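# Weigh and sort three deep-well blocks into nests

## Task

Take the three deep-well blocks out of the infeed nest IN and sort them by weight against the batch limits. A block lighter than the limits goes to reject nest RU, a heavier one to reject nest RO, and one inside the limits to pass nest P1 or P2. At the end no nest may hold more than one block. Every block has to rest flat within its nest's locators, with its well A1 (the cut-off corner) at the nest corner labelled A1. A block that stays put only because the robot holds it does not count. Finish by opening the gripper and moving the arm away.

## Robot and tools

Robot: a single four-axis SCARA-type plate mover (scara4). Its joints are a vertical lift (0.000 to 0.550 m), shoulder (-2.000 to 2.000 rad), elbow (-2.800 to 2.800 rad) and wrist yaw (-12.566 to 12.566 rad), plus a two-finger parallel gripper that always stays level. It cannot tilt. The controlled point, end_effector_position, sits midway between the two rubber pads, 2 to 3 cm behind the fingertips. The fingers point along the gripper's +x axis and close along its y axis.

Frames: the scene frame has its origin on the table top below the arm base, +z up, and +y to the left when looking along +x. Result poses (end_effector_position in metres, end_effector_quat_wxyz) are in this frame, and the printed position can be a little off, more so at long reach. Motion commands, however, are in the gripper's own axes.

How to weigh: CW is a check-weigher set to the batch limits. Release a block on its platform and a lamp on its front soon lights: amber UNDER, green ACCEPT, red OVER. Then pick it up again and carry it to RU, RO, or P1/P2. Well A1 is at the cut-off corner of each block; turn the block with rz so that corner meets the nest corner labelled A1.

execute_actions(actions): a list of actions run one after another. Each action is a table of 0 to 15 rows; each row is applied for one control step of 1/30 s, and if there are fewer than 15 rows the last row is held for the remaining steps. A row is five numbers in [-1, 1]: dx, dy, dz, rz, opening. The first four are an offset, in the gripper's own axes, from the gripper's measured pose at the start of that action (for the first action of a call, the last pose reported in this scene). Each row is measured from that same start, not from the row before. Scale: 1.0 equals 0.6 m for dx, dy, dz and 180 degrees for rz; rz turns about the gripper z axis, from +x toward +y. opening is absolute, not an offset: +1 fully open (0.140 m), -1 closed (pads still 0.066 m apart). Full open to closed takes at least about 0.6 s. Each step the command is clipped to within 70 mm and 16 degrees of the measured pose, so a long reach needs several actions. An empty list just returns state and images. The result gives state, Joint positions (lift m, shoulder, elbow, wrist yaw rad, pad gap m), grip_measured, Hand target (where the controller is currently heading), step readings, with HELD flagging steps that were partly held back, and camera images.

move(target, speed, blocking): one row of five numbers as above, an offset from the pose in the latest result that showed one, plus an absolute opening sent at the start. The gripper follows a straight path there lasting 0.5 to 10 s; longer paths halt at 10 s short of the goal. It turns the short way round. speed is the top path speed in m/s, 0.002 to 0.5 (default 0.25); turning is capped at twice that in rad/s. The path ignores obstacles, and the gripper may lag, stray, or overshoot speed near full arm extension. With blocking=false the result comes after 0.5 s while motion continues; use wait(0) to check, and call wait or stop before sending other motion. The extra "move:" line reports the ending (done, off_target, moving, held, fault), the distance from target, and limits: paced means the pose was clipped, held means a check blocked some steps (after which the arm can jump faster than speed).

wait(seconds): 0 to 10 s with the last command held; returns early if a running move ends. stop(): brakes a running move; it needs room, and fingers keep moving. zoom_image(camera, region): region [x0, y0, x1, y1] in pixels, top-left origin, at most 504 by 504, on cam_head_left, cam_head_right, cam_high, cam_low or cam_wrist (all 504x504). finished_scene(scene): pass the current scene number to end it; irreversible. Replying without a tool call also ends things.

Gripping: to hold, command an opening about 0.04 below grip_measured; smaller margins grip more lightly. Pad force is near 18 N; a fast close can squeeze harder. Readings may be off by about 1 mm throughout.

Cautions: a "pose unreachable" line means the clearance check altered the command. Keep the elbow more than 0.4 rad from 0 or the arm may fold and fault. Contact torque reaching a joint limit (lift 54.6 N, shoulder 8.19 N m, elbow 4.09 N m, wrist yaw 1.36 N m, held weight included) stops the arm for 10 s. Holding loads heats motors: MOTOR HOT warns from 85 °C and an OVER-TEMPERATURE FAULT brakes the arm at 100 °C, so don't linger holding blocks. Fast contact and targets set deep past contact press harder; offsets come from the measured pose, so repeating a small push against something rigid does not deepen it. Parts may be tugged briefly while held. Never drop, slam or knock anything off the table; place blocks gently and release before leaving.

Each tool is called after "Emit:" as name([rows], argument=value, ...), one row to a line, values as JSON.

## Session

Emit:
execute_actions(actions=[])

Scene clock: 0.00 s.
end_effector_position=(+0.3503, +0.0940, +0.4270) grip_measured=+1.00 end_effector_quat_wxyz=(+0.132, +0.000, +0.000, +0.991)
Joint positions: [0.422 1.004 1.297 0.576 0.14 ]
Hand target: +0.350, +0.094, +0.427; +0.132, +0.000, +0.000, +0.991

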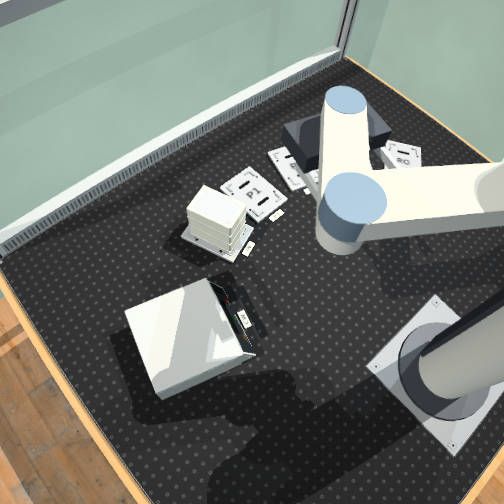

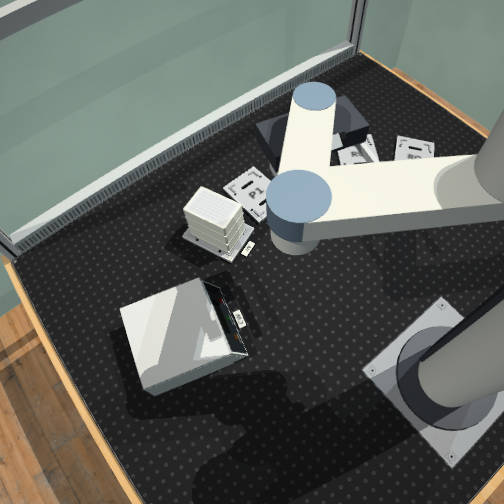

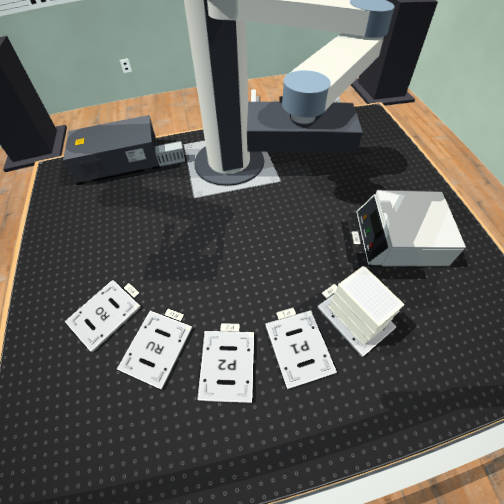

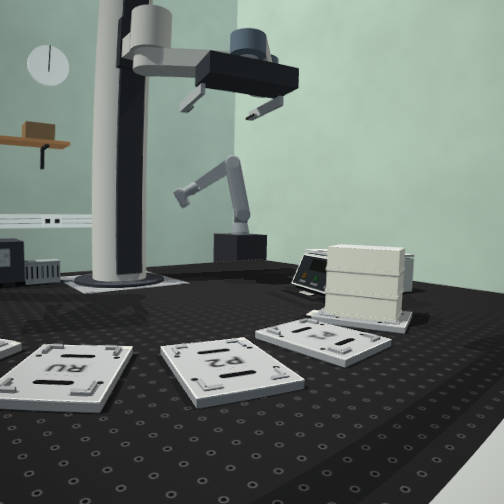

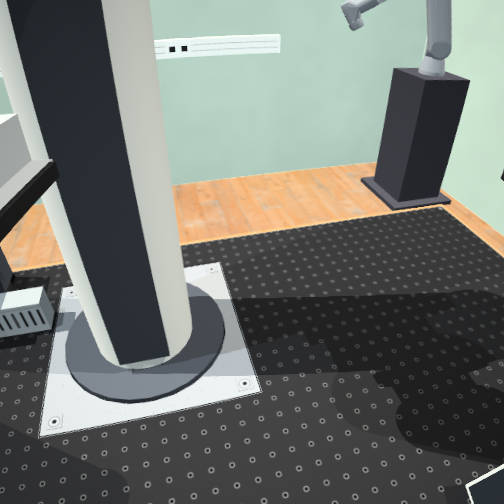

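Emit:
zoom_image(camera="cam_high", region=[250, 170, 490, 410])

Emit:
zoom_image(camera="cam_high", region=[50, 260, 290, 420])

Emit:
zoom_image(camera="cam_head_left", region=[110, 140, 330, 410])

Region (250, 170, 490, 410) of cam_high's 504x504 image, scaled by 2.100, with more detail than that image has.

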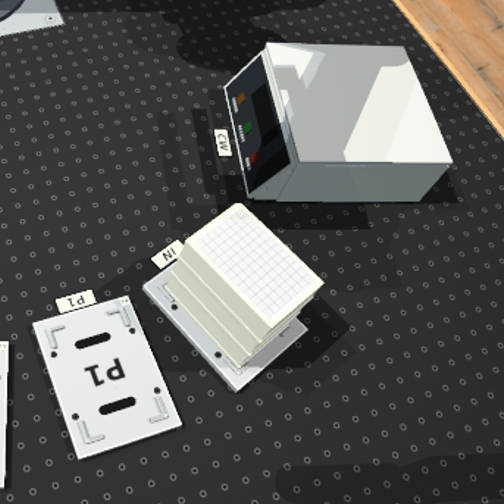

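Region (50, 260, 290, 420) of cam_high's 504x504 image, scaled by 2.100, with more detail than that image has.

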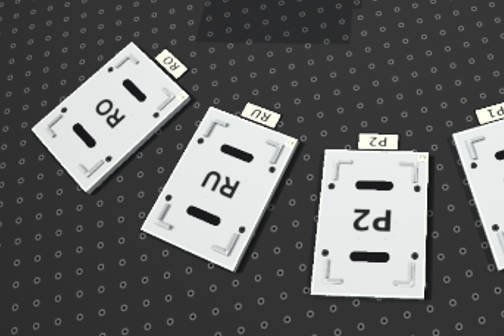

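Region (110, 140, 330, 410) of cam_head_left's 504x504 image, scaled by 1.867, with more detail than that image has; it fills the left 411 columns of this view, and the rest is white.

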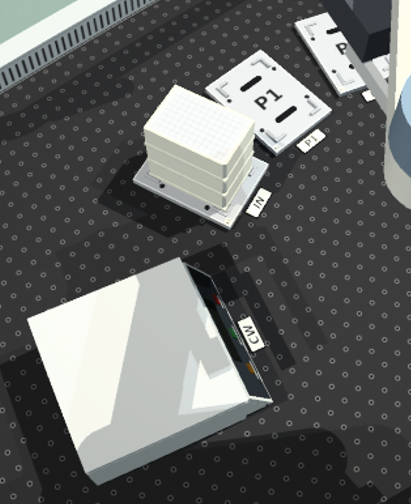

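Emit:
move(target=[-0.0922, -0.2945, -0.16, -0.6656, 1], speed=0.4)

Scene clock: 37.00 s.
end_effector_position=(+0.4499, +0.2502, +0.3310) grip_measured=+1.00 end_effector_quat_wxyz=(+0.924, +0.000, +0.000, +0.383)
Joint positions: [ 0.326  1.669  0.913 -1.796  0.14 ]
Hand target: +0.450, +0.250, +0.331; +0.924, +0.000, +0.000, +0.383
Off the commanded pose: 0.000 m, 0 deg.
move: done

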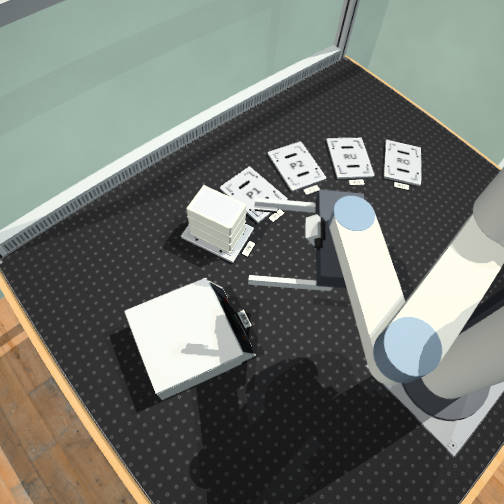

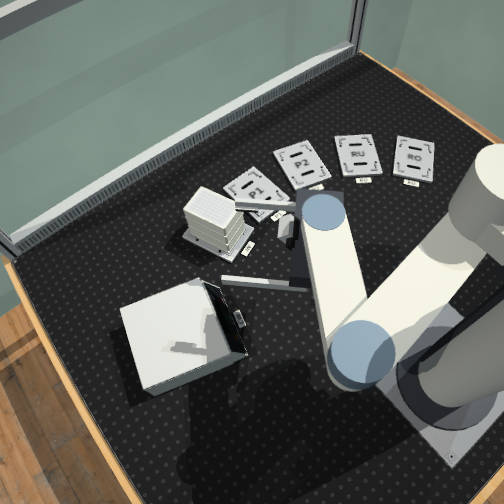

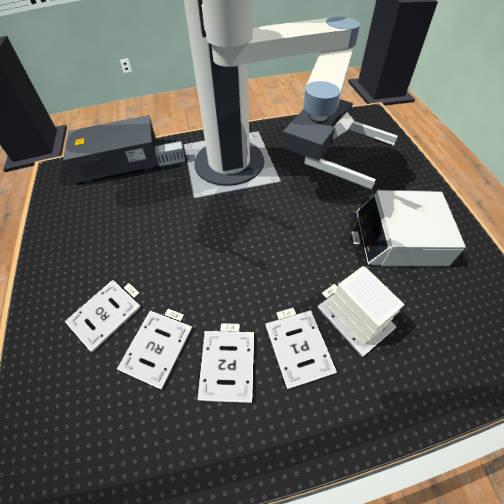

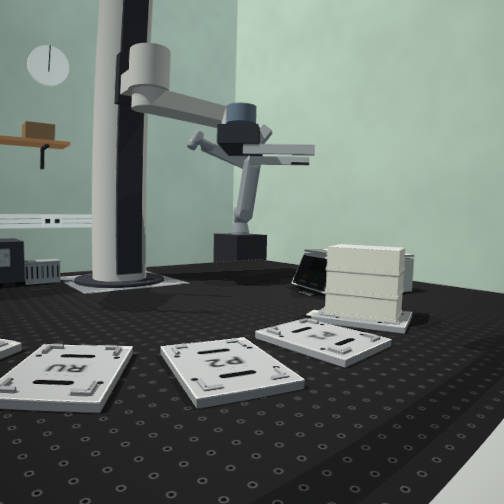

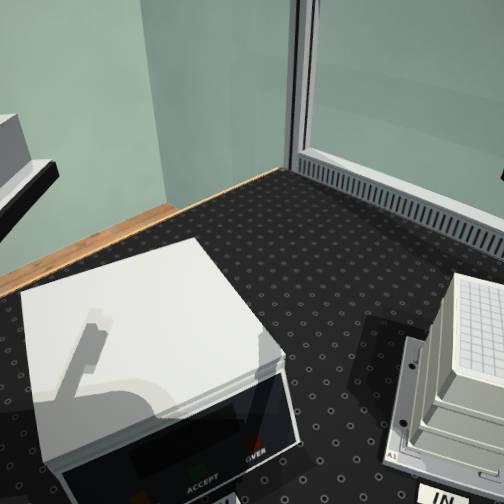

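Emit:
move(target=[-0.094, -0.212, 0, -0.1667, 1], speed=0.4)

Scene clock: 59.33 s.
end_effector_position=(+0.5001, +0.1203, +0.3310) grip_measured=+1.00 end_effector_quat_wxyz=(+0.991, +0.000, +0.000, +0.131)
Joint positions: [ 0.326  1.406  0.808 -1.951  0.14 ]
Hand target: +0.500, +0.120, +0.331; +0.991, +0.000, +0.000, +0.131
Off the commanded pose: 0.000 m, 0 deg.
move: done

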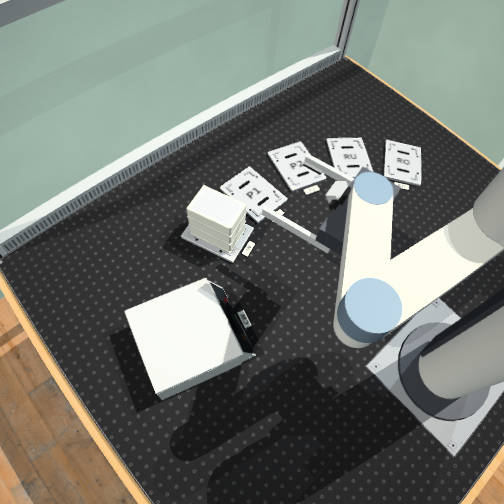

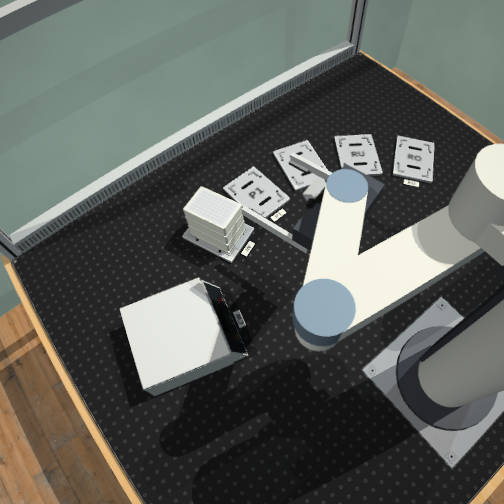

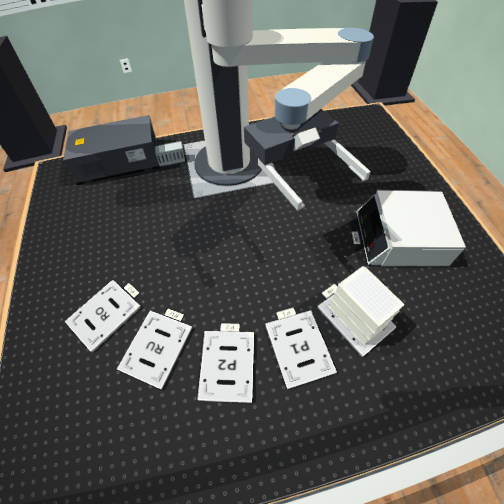

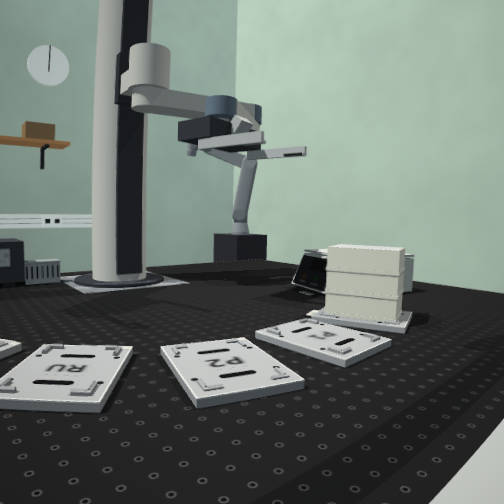

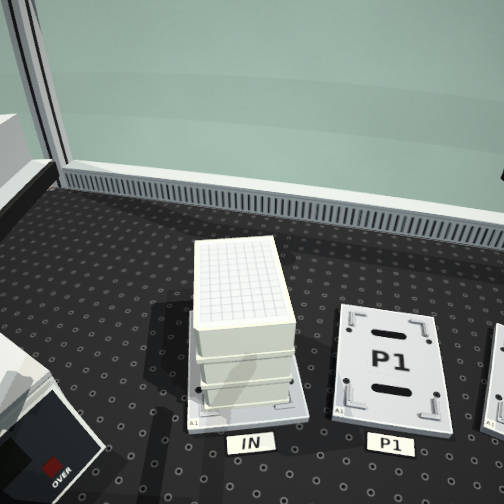

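Emit:
zoom_image(camera="cam_wrist", region=[160, 220, 340, 460])

Emit:
zoom_image(camera="cam_wrist", region=[320, 290, 504, 470])

Region (160, 220, 340, 460) of cam_wrist's 504x504 image, scaled by 2.100, with more detail than that image has; it fills the left 378 columns of this view, and the rest is white.

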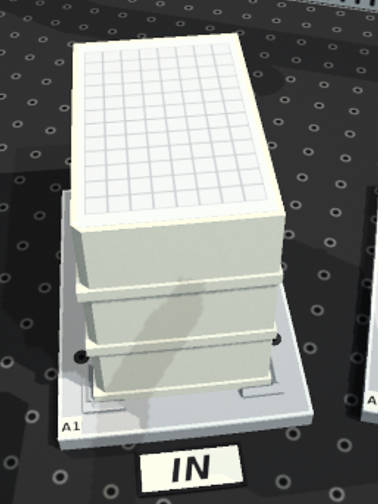

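Region (320, 290, 504, 470) of cam_wrist's 504x504 image, scaled by 2.739, with more detail than that image has; it fills the top 493 rows of this view, and the rest is white.

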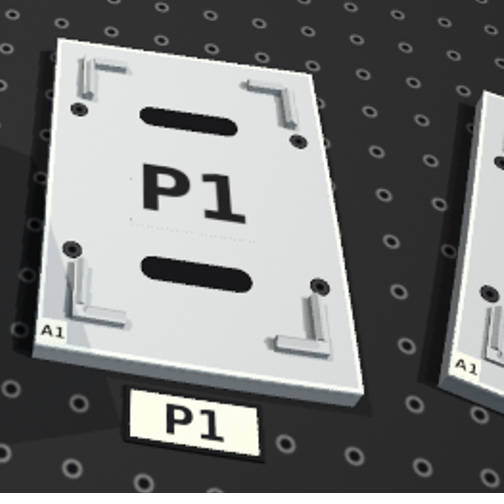

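Emit:
move(target=[0.318, 0.04, -0.26, 0.036, 0.32], speed=0.4)

Scene clock: 108.00 s.
end_effector_position=(+0.6781, +0.1928, +0.1749) grip_measured=+0.32 end_effector_quat_wxyz=(+0.982, +0.000, +0.000, +0.187)
Joint positions: [ 0.17   0.997  1.743 -2.365  0.115]
Hand target: +0.678, +0.193, +0.175; +0.982, +0.000, +0.000, +0.186
Off the commanded pose: 0.000 m, 0 deg.
move: done

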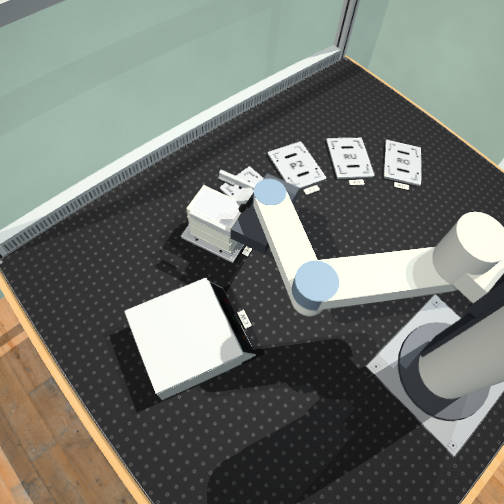

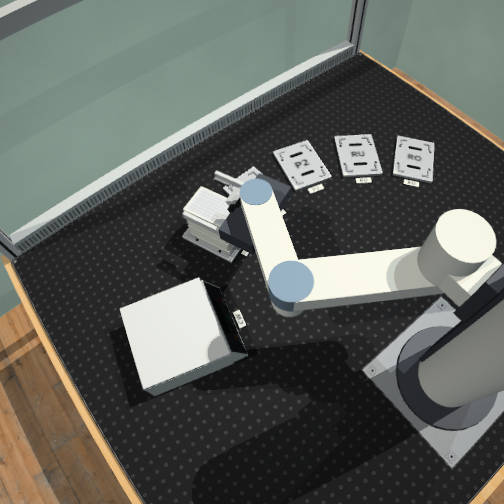

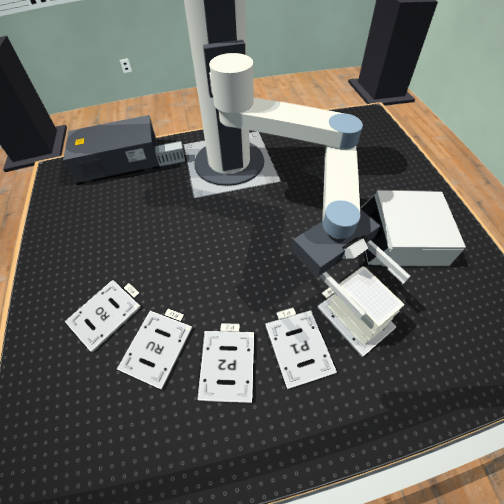

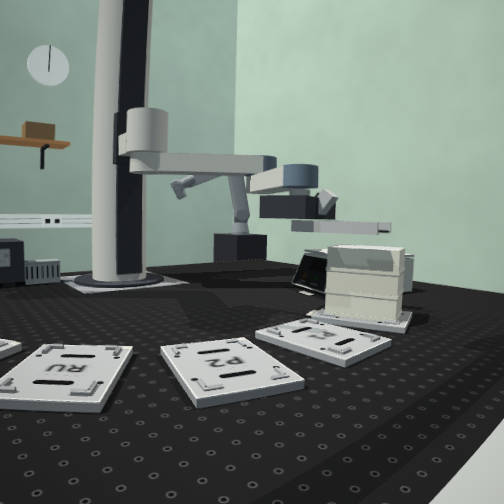

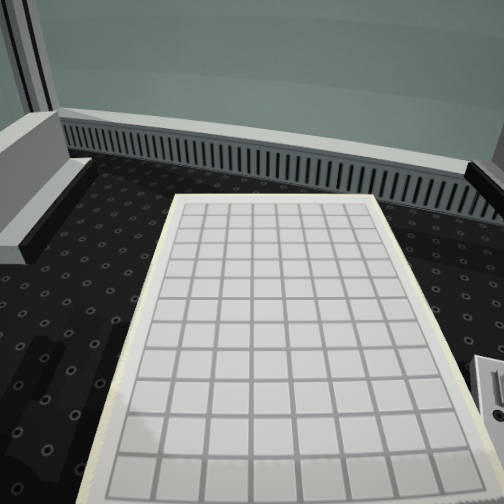

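Emit:
move(target=[-0.01, 0.001, -0.083, -0.003, -0.2], speed=0.15)

Scene clock: 126.40 s.
end_effector_position=(+0.6724, +0.1910, +0.1250) grip_measured=-0.20 end_effector_quat_wxyz=(+0.983, +0.000, +0.000, +0.182)
Joint positions: [ 0.12   1.017  1.707 -2.359  0.096]
Hand target: +0.672, +0.191, +0.125; +0.983, +0.000, +0.000, +0.182
Off the commanded pose: 0.000 m, 0 deg.
move: done

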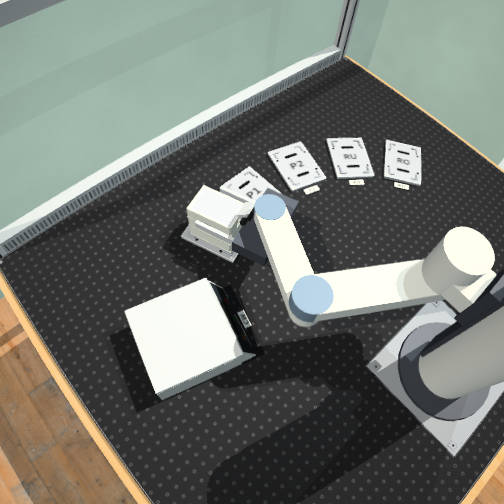

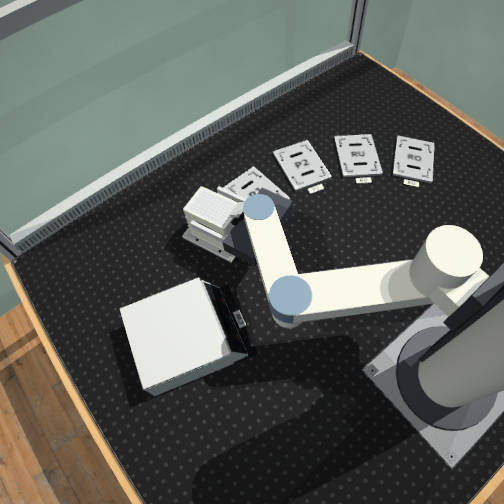

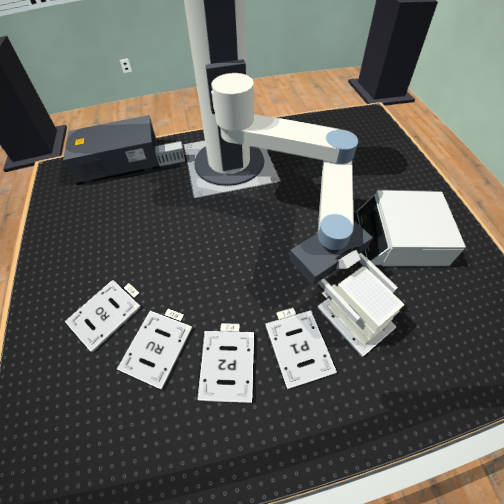

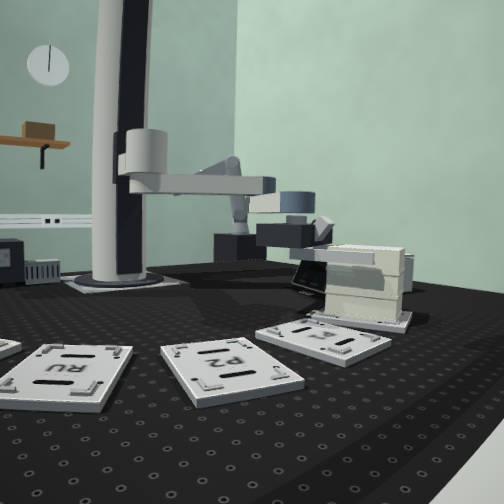

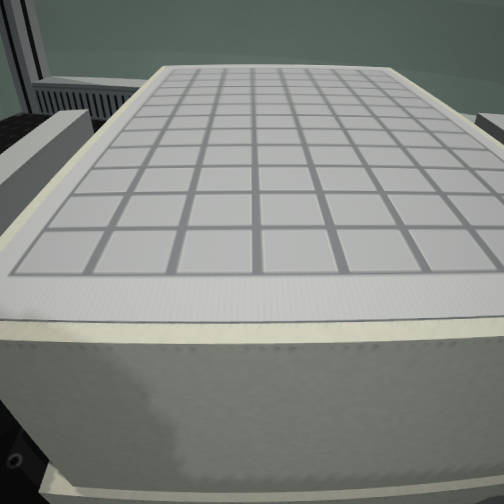

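Emit:
zoom_image(camera="cam_low", region=[250, 200, 430, 340])

Region (250, 200, 430, 340) of cam_low's 504x504 image, scaled by 2.800, with more detail than that image has.

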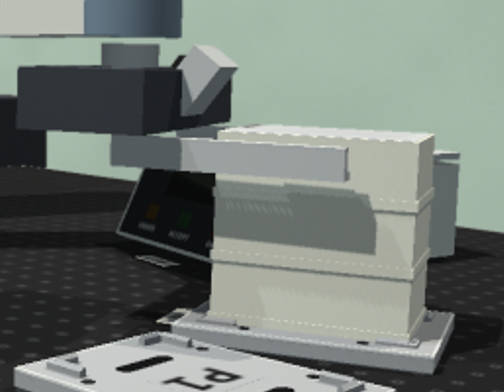

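Close gently.

Emit:
execute_actions([
  [[0,0,0,0,-0.26],[0,0,0,0,-0.32],[0,0,0,0,-0.37],[0,0,0,0,-0.42],[0,0,0,0,-0.46],[0,0,0,0,-0.49],[0,0,0,0,-0.51],[0,0,0,0,-0.53],[0,0,0,0,-0.55],[0,0,0,0,-0.56],[0,0,0,0,-0.57],[0,0,0,0,-0.58],[0,0,0,0,-0.59],[0,0,0,0,-0.60],[0,0,0,0,-0.60]],
])

Scene clock: 134.77 s.
end_effector_position=(+0.6724, +0.1911, +0.1250) grip_measured=-0.52 end_effector_quat_wxyz=(+0.983, +0.000, +0.000, +0.182)
Joint positions: [ 0.12   1.017  1.707 -2.359  0.084]
Hand target: +0.672, +0.191, +0.125; +0.983, +0.000, +0.000, +0.182
Off the commanded pose: 0.000 m, 0 deg.
Step readings (end_effector_position):
0: (+0.6724, +0.1910, +0.1250)
1: (+0.6724, +0.1910, +0.1250)
2: (+0.6724, +0.1910, +0.1250)
4: (+0.6724, +0.1910, +0.1250)
8: (+0.6724, +0.1911, +0.1250)
15: end_effector_position above

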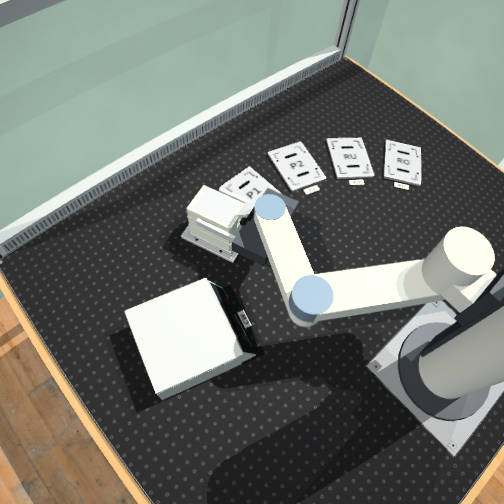

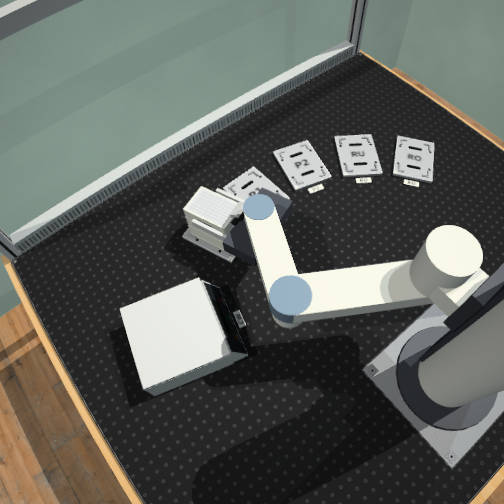

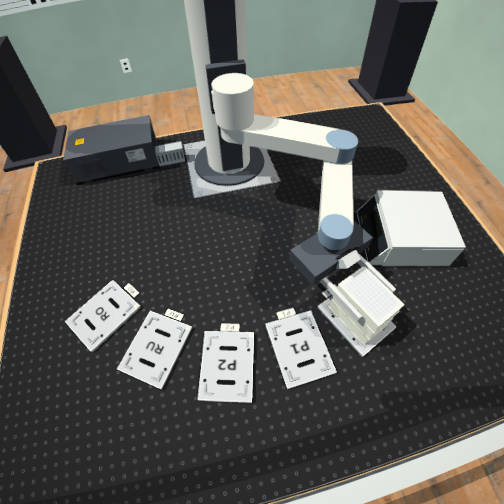

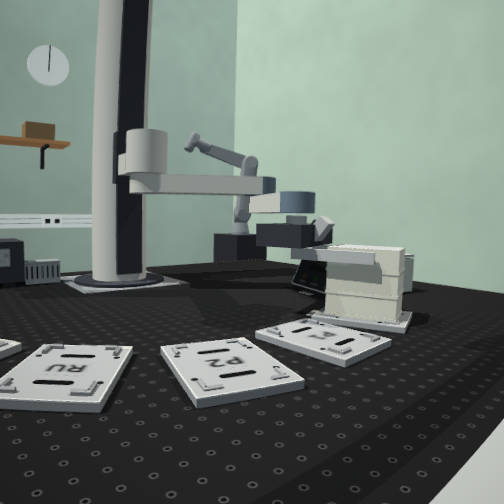

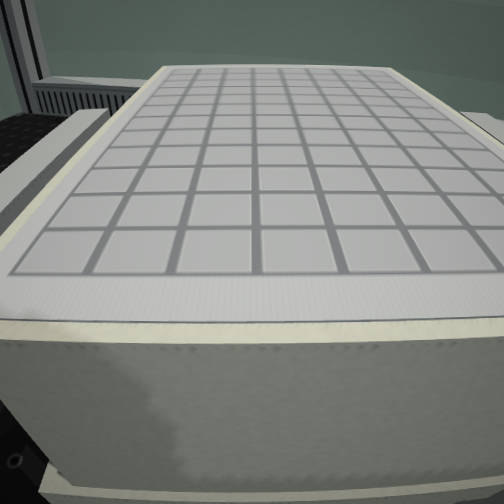

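Emit:
move(target=[0, 0, 0.05, 0, -0.58], speed=0.12)

Scene clock: 161.03 s.
end_effector_position=(+0.6724, +0.1911, +0.1550) grip_measured=-0.52 end_effector_quat_wxyz=(+0.983, +0.000, +0.000, +0.182)
Joint positions: [ 0.15   1.017  1.707 -2.359  0.084]
Hand target: +0.672, +0.191, +0.155; +0.983, +0.000, +0.000, +0.182
Off the commanded pose: 0.000 m, 0 deg.
move: done

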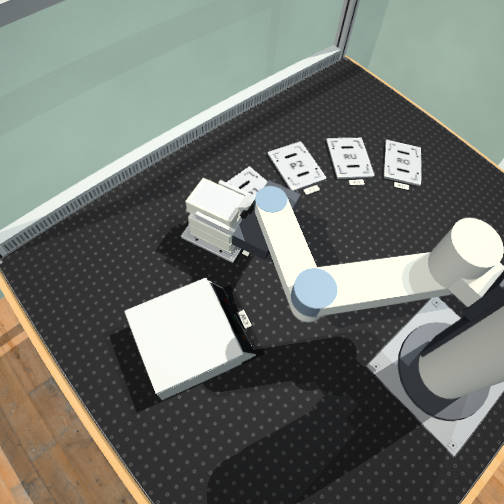

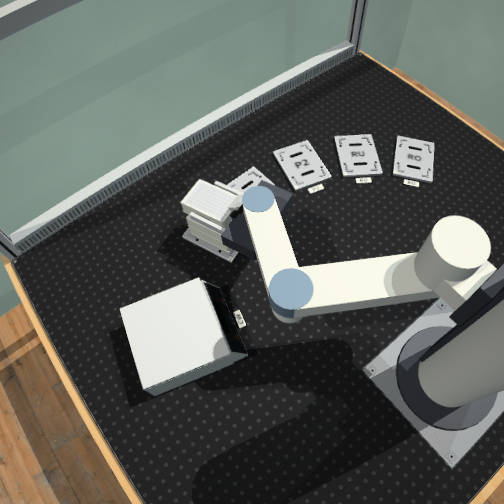

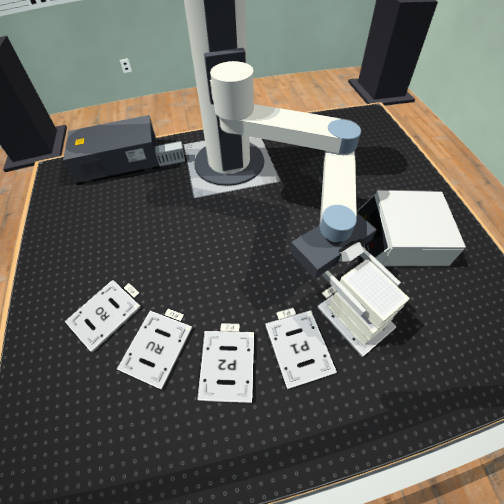

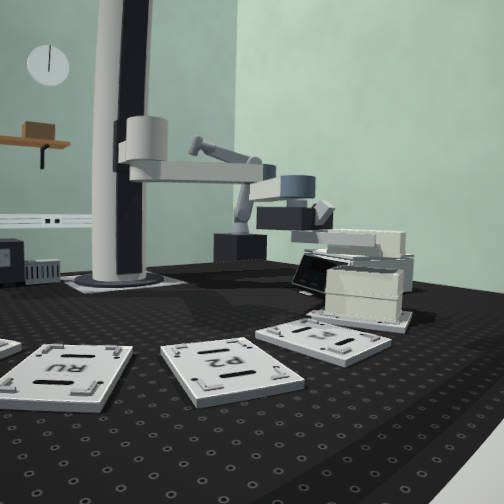

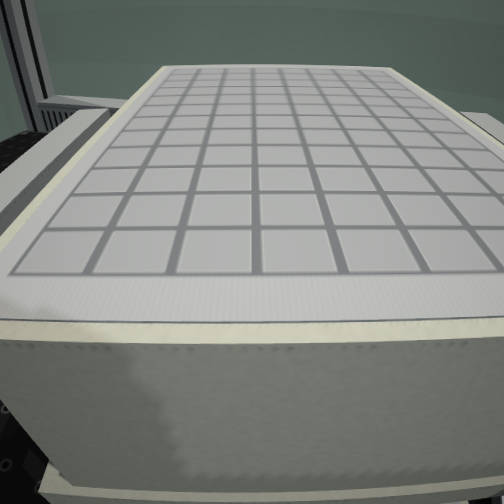

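Emit:
move(target=[-0.1327, 0.531, 0, 0.2167, -0.57], speed=0.3)

Emit:
zoom_image(camera="cam_low", region=[270, 190, 450, 330])

Scene clock: 167.30 s.
end_effector_position=(+0.4840, +0.4604, +0.1550) grip_measured=-0.52 end_effector_quat_wxyz=(+0.866, +0.000, +0.000, +0.500)
Joint positions: [ 0.15   1.548  1.843 -2.344  0.084]
Hand target: +0.484, +0.460, +0.155; +0.866, +0.000, +0.000, +0.500
Off the commanded pose: 0.000 m, 0 deg.
move: done

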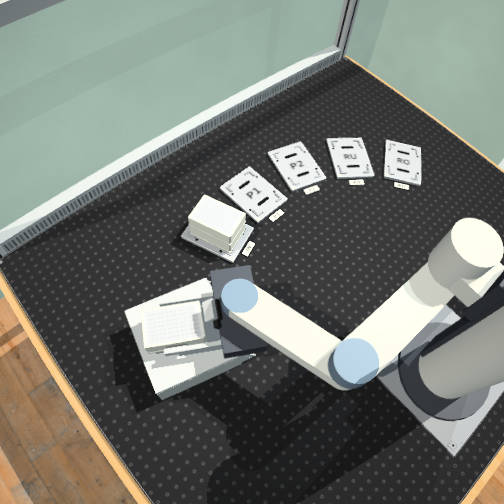

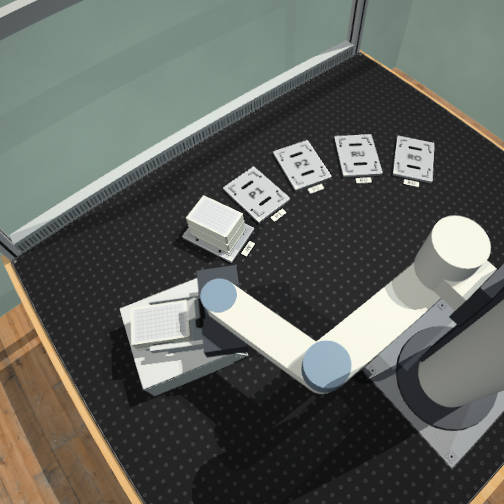

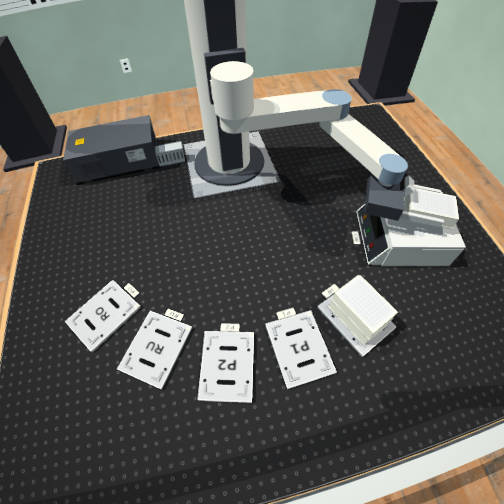

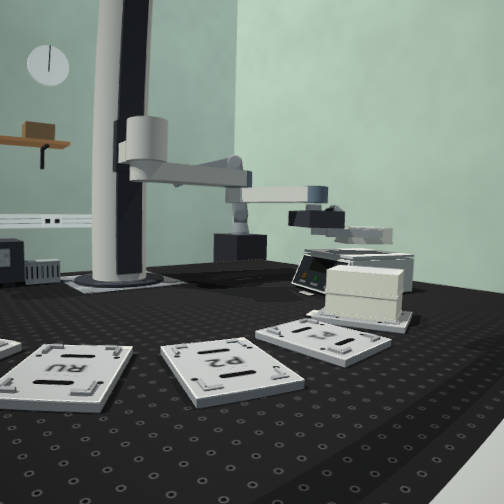

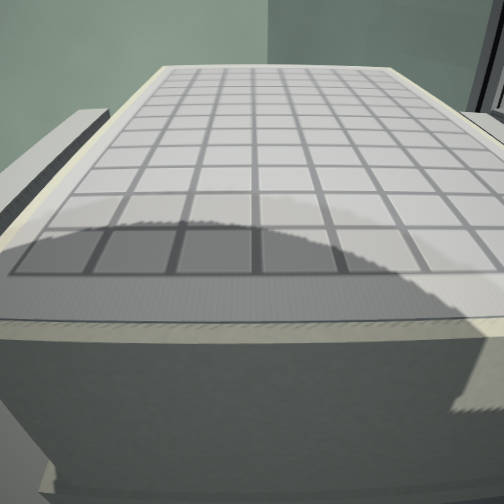

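Region (270, 190, 450, 330) of cam_low's 504x504 image, scaled by 2.800, with more detail than that image has.

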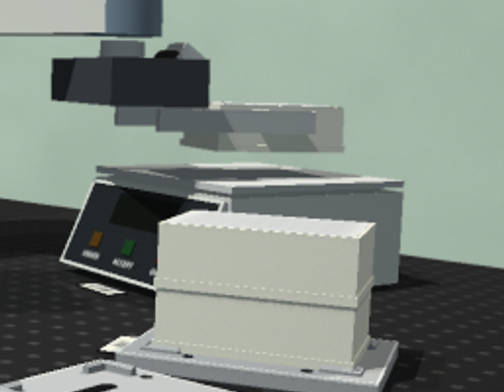

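Emit:
move(target=[0, 0, -0.037, 0, -0.57], speed=0.08)

Emit:
zoom_image(camera="cam_low", region=[300, 220, 420, 280])

Emit:
zoom_image(camera="cam_high", region=[350, 170, 480, 280])

Scene clock: 174.23 s.
end_effector_position=(+0.4840, +0.4604, +0.1327) grip_measured=-0.52 end_effector_quat_wxyz=(+0.866, +0.000, +0.000, +0.500)
Joint positions: [ 0.128  1.548  1.843 -2.344  0.084]
Hand target: +0.484, +0.460, +0.133; +0.866, +0.000, +0.000, +0.500
Off the commanded pose: 0.000 m, 0 deg.
move: done

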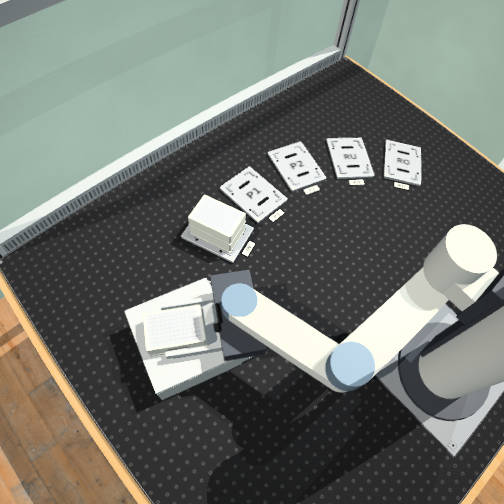

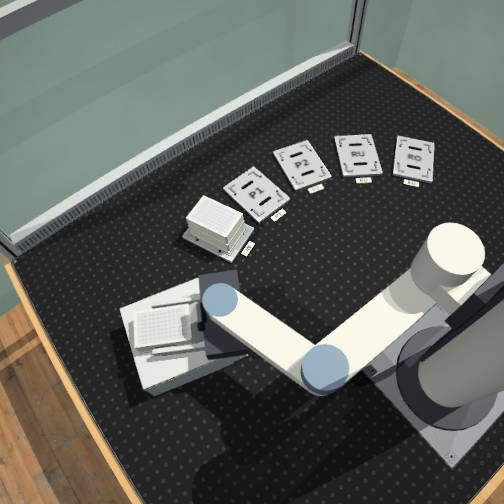

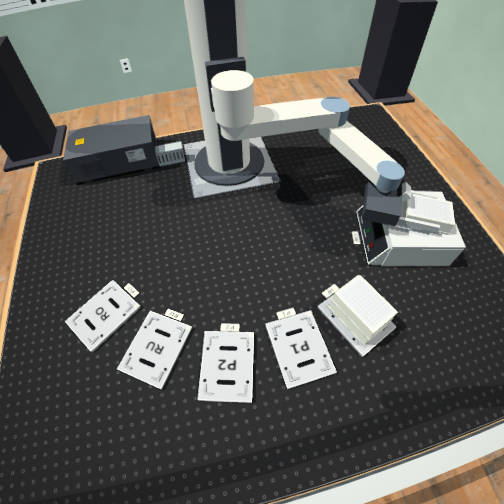

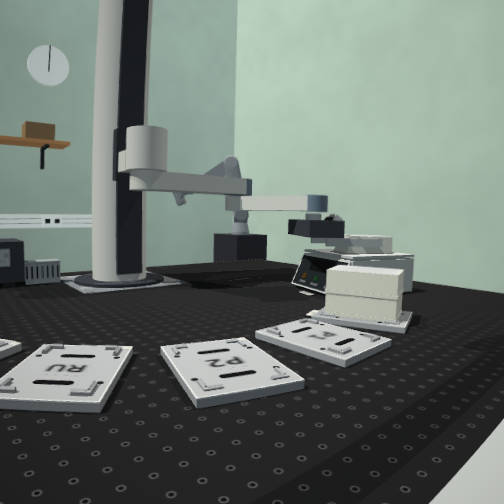

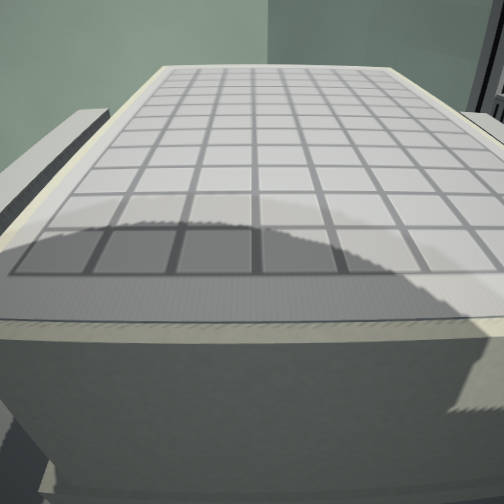

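Region (300, 220, 420, 280) of cam_low's 504x504 image, scaled by 4.200, with more detail than that image has.

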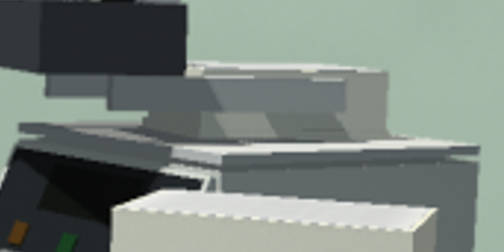

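Region (350, 170, 480, 280) of cam_high's 504x504 image, scaled by 3.877, with more detail than that image has; it fills the top 426 rows of this view, and the rest is white.

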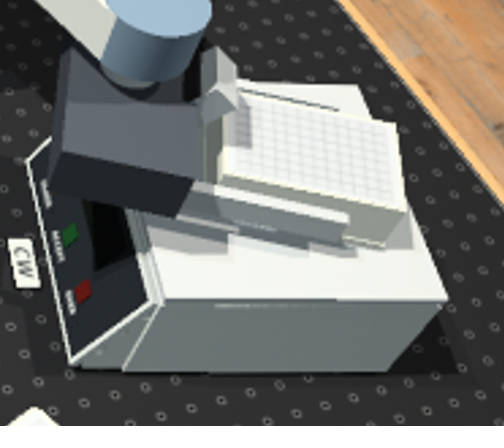

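Emit:
execute_actions([
  [[0,0,-0.001,0,-0.57],[0,0,-0.002,0,-0.57],[0,0,-0.003,0,-0.57],[0,0,-0.004,0,-0.57],[0,0,-0.005,0,-0.57]],
  [[0,0,-0.001,0,-0.57],[0,0,-0.002,0,-0.57],[0,0,-0.003,0,-0.57],[0,0,-0.004,0,-0.57],[0,0,-0.005,0,-0.57]],
  [[0,0,-0.001,0,-0.57],[0,0,-0.002,0,-0.57],[0,0,-0.003,0,-0.57],[0,0,-0.004,0,-0.57],[0,0,-0.005,0,-0.57]],
])

Emit:
zoom_image(camera="cam_low", region=[300, 220, 420, 280])

Scene clock: 185.00 s.
end_effector_position=(+0.4840, +0.4604, +0.1258) grip_measured=-0.52 end_effector_quat_wxyz=(+0.865, +0.000, +0.000, +0.501)
Joint positions: [ 0.121  1.547  1.843 -2.341  0.084]
Hand target: +0.484, +0.460, +0.125; +0.866, +0.000, +0.000, +0.501
Off the commanded pose: 0.001 m, 0 deg.
Step readings (end_effector_position; steps 1 to 15: 1st action; 16 to 30: 2nd action; 31 to 45: 3rd action):
0: (+0.4840, +0.4604, +0.1327)
1: (+0.4840, +0.4604, +0.1327)
2: (+0.4840, +0.4604, +0.1321)
4: (+0.4840, +0.4604, +0.1314)
8: (+0.4840, +0.4604, +0.1304)
15: (+0.4840, +0.4604, +0.1304)
16: (+0.4840, +0.4604, +0.1304)
17: (+0.4840, +0.4604, +0.1304)
19: (+0.4840, +0.4604, +0.1293)
23: (+0.4840, +0.4604, +0.1281)
30: (+0.4840, +0.4604, +0.1281)
31: (+0.4840, +0.4604, +0.1281)
32: (+0.4840, +0.4604, +0.1281)
34: (+0.4840, +0.4604, +0.1270)
38: (+0.4840, +0.4604, +0.1258)
45: end_effector_position above

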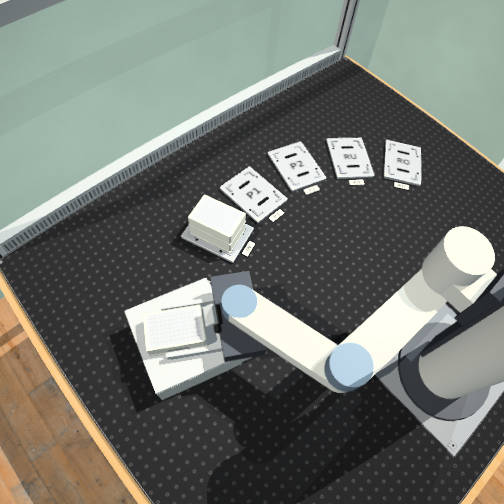

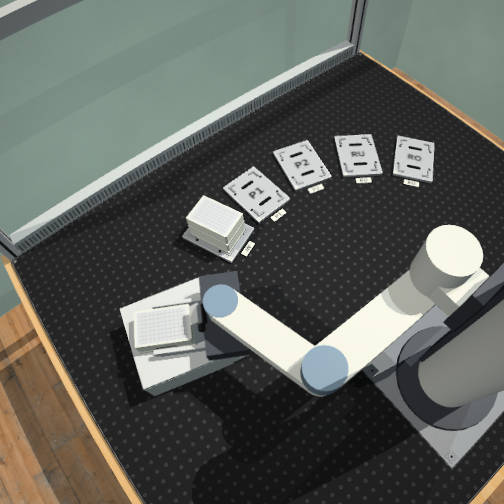

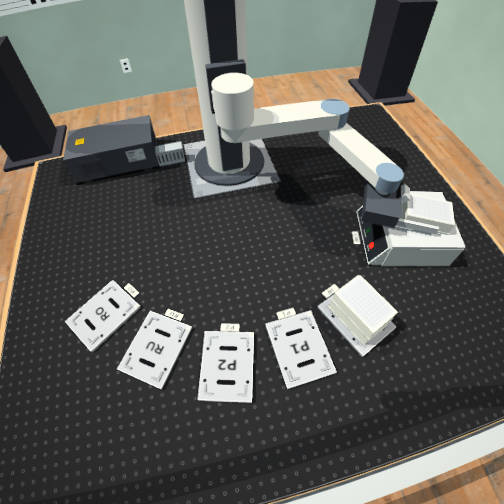

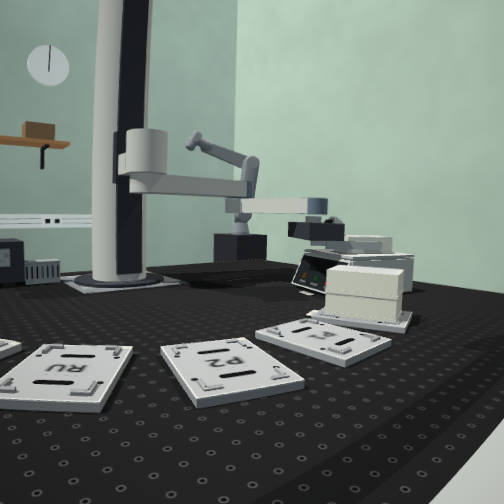

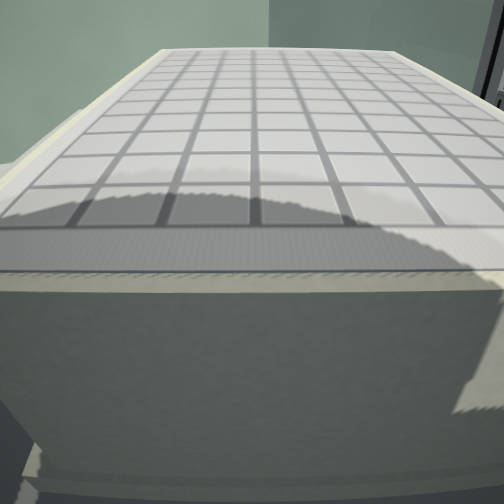

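Region (300, 220, 420, 280) of cam_low's 504x504 image, scaled by 4.200, with more detail than that image has.

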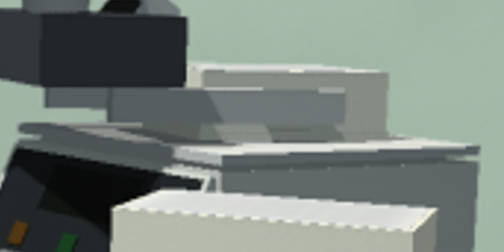

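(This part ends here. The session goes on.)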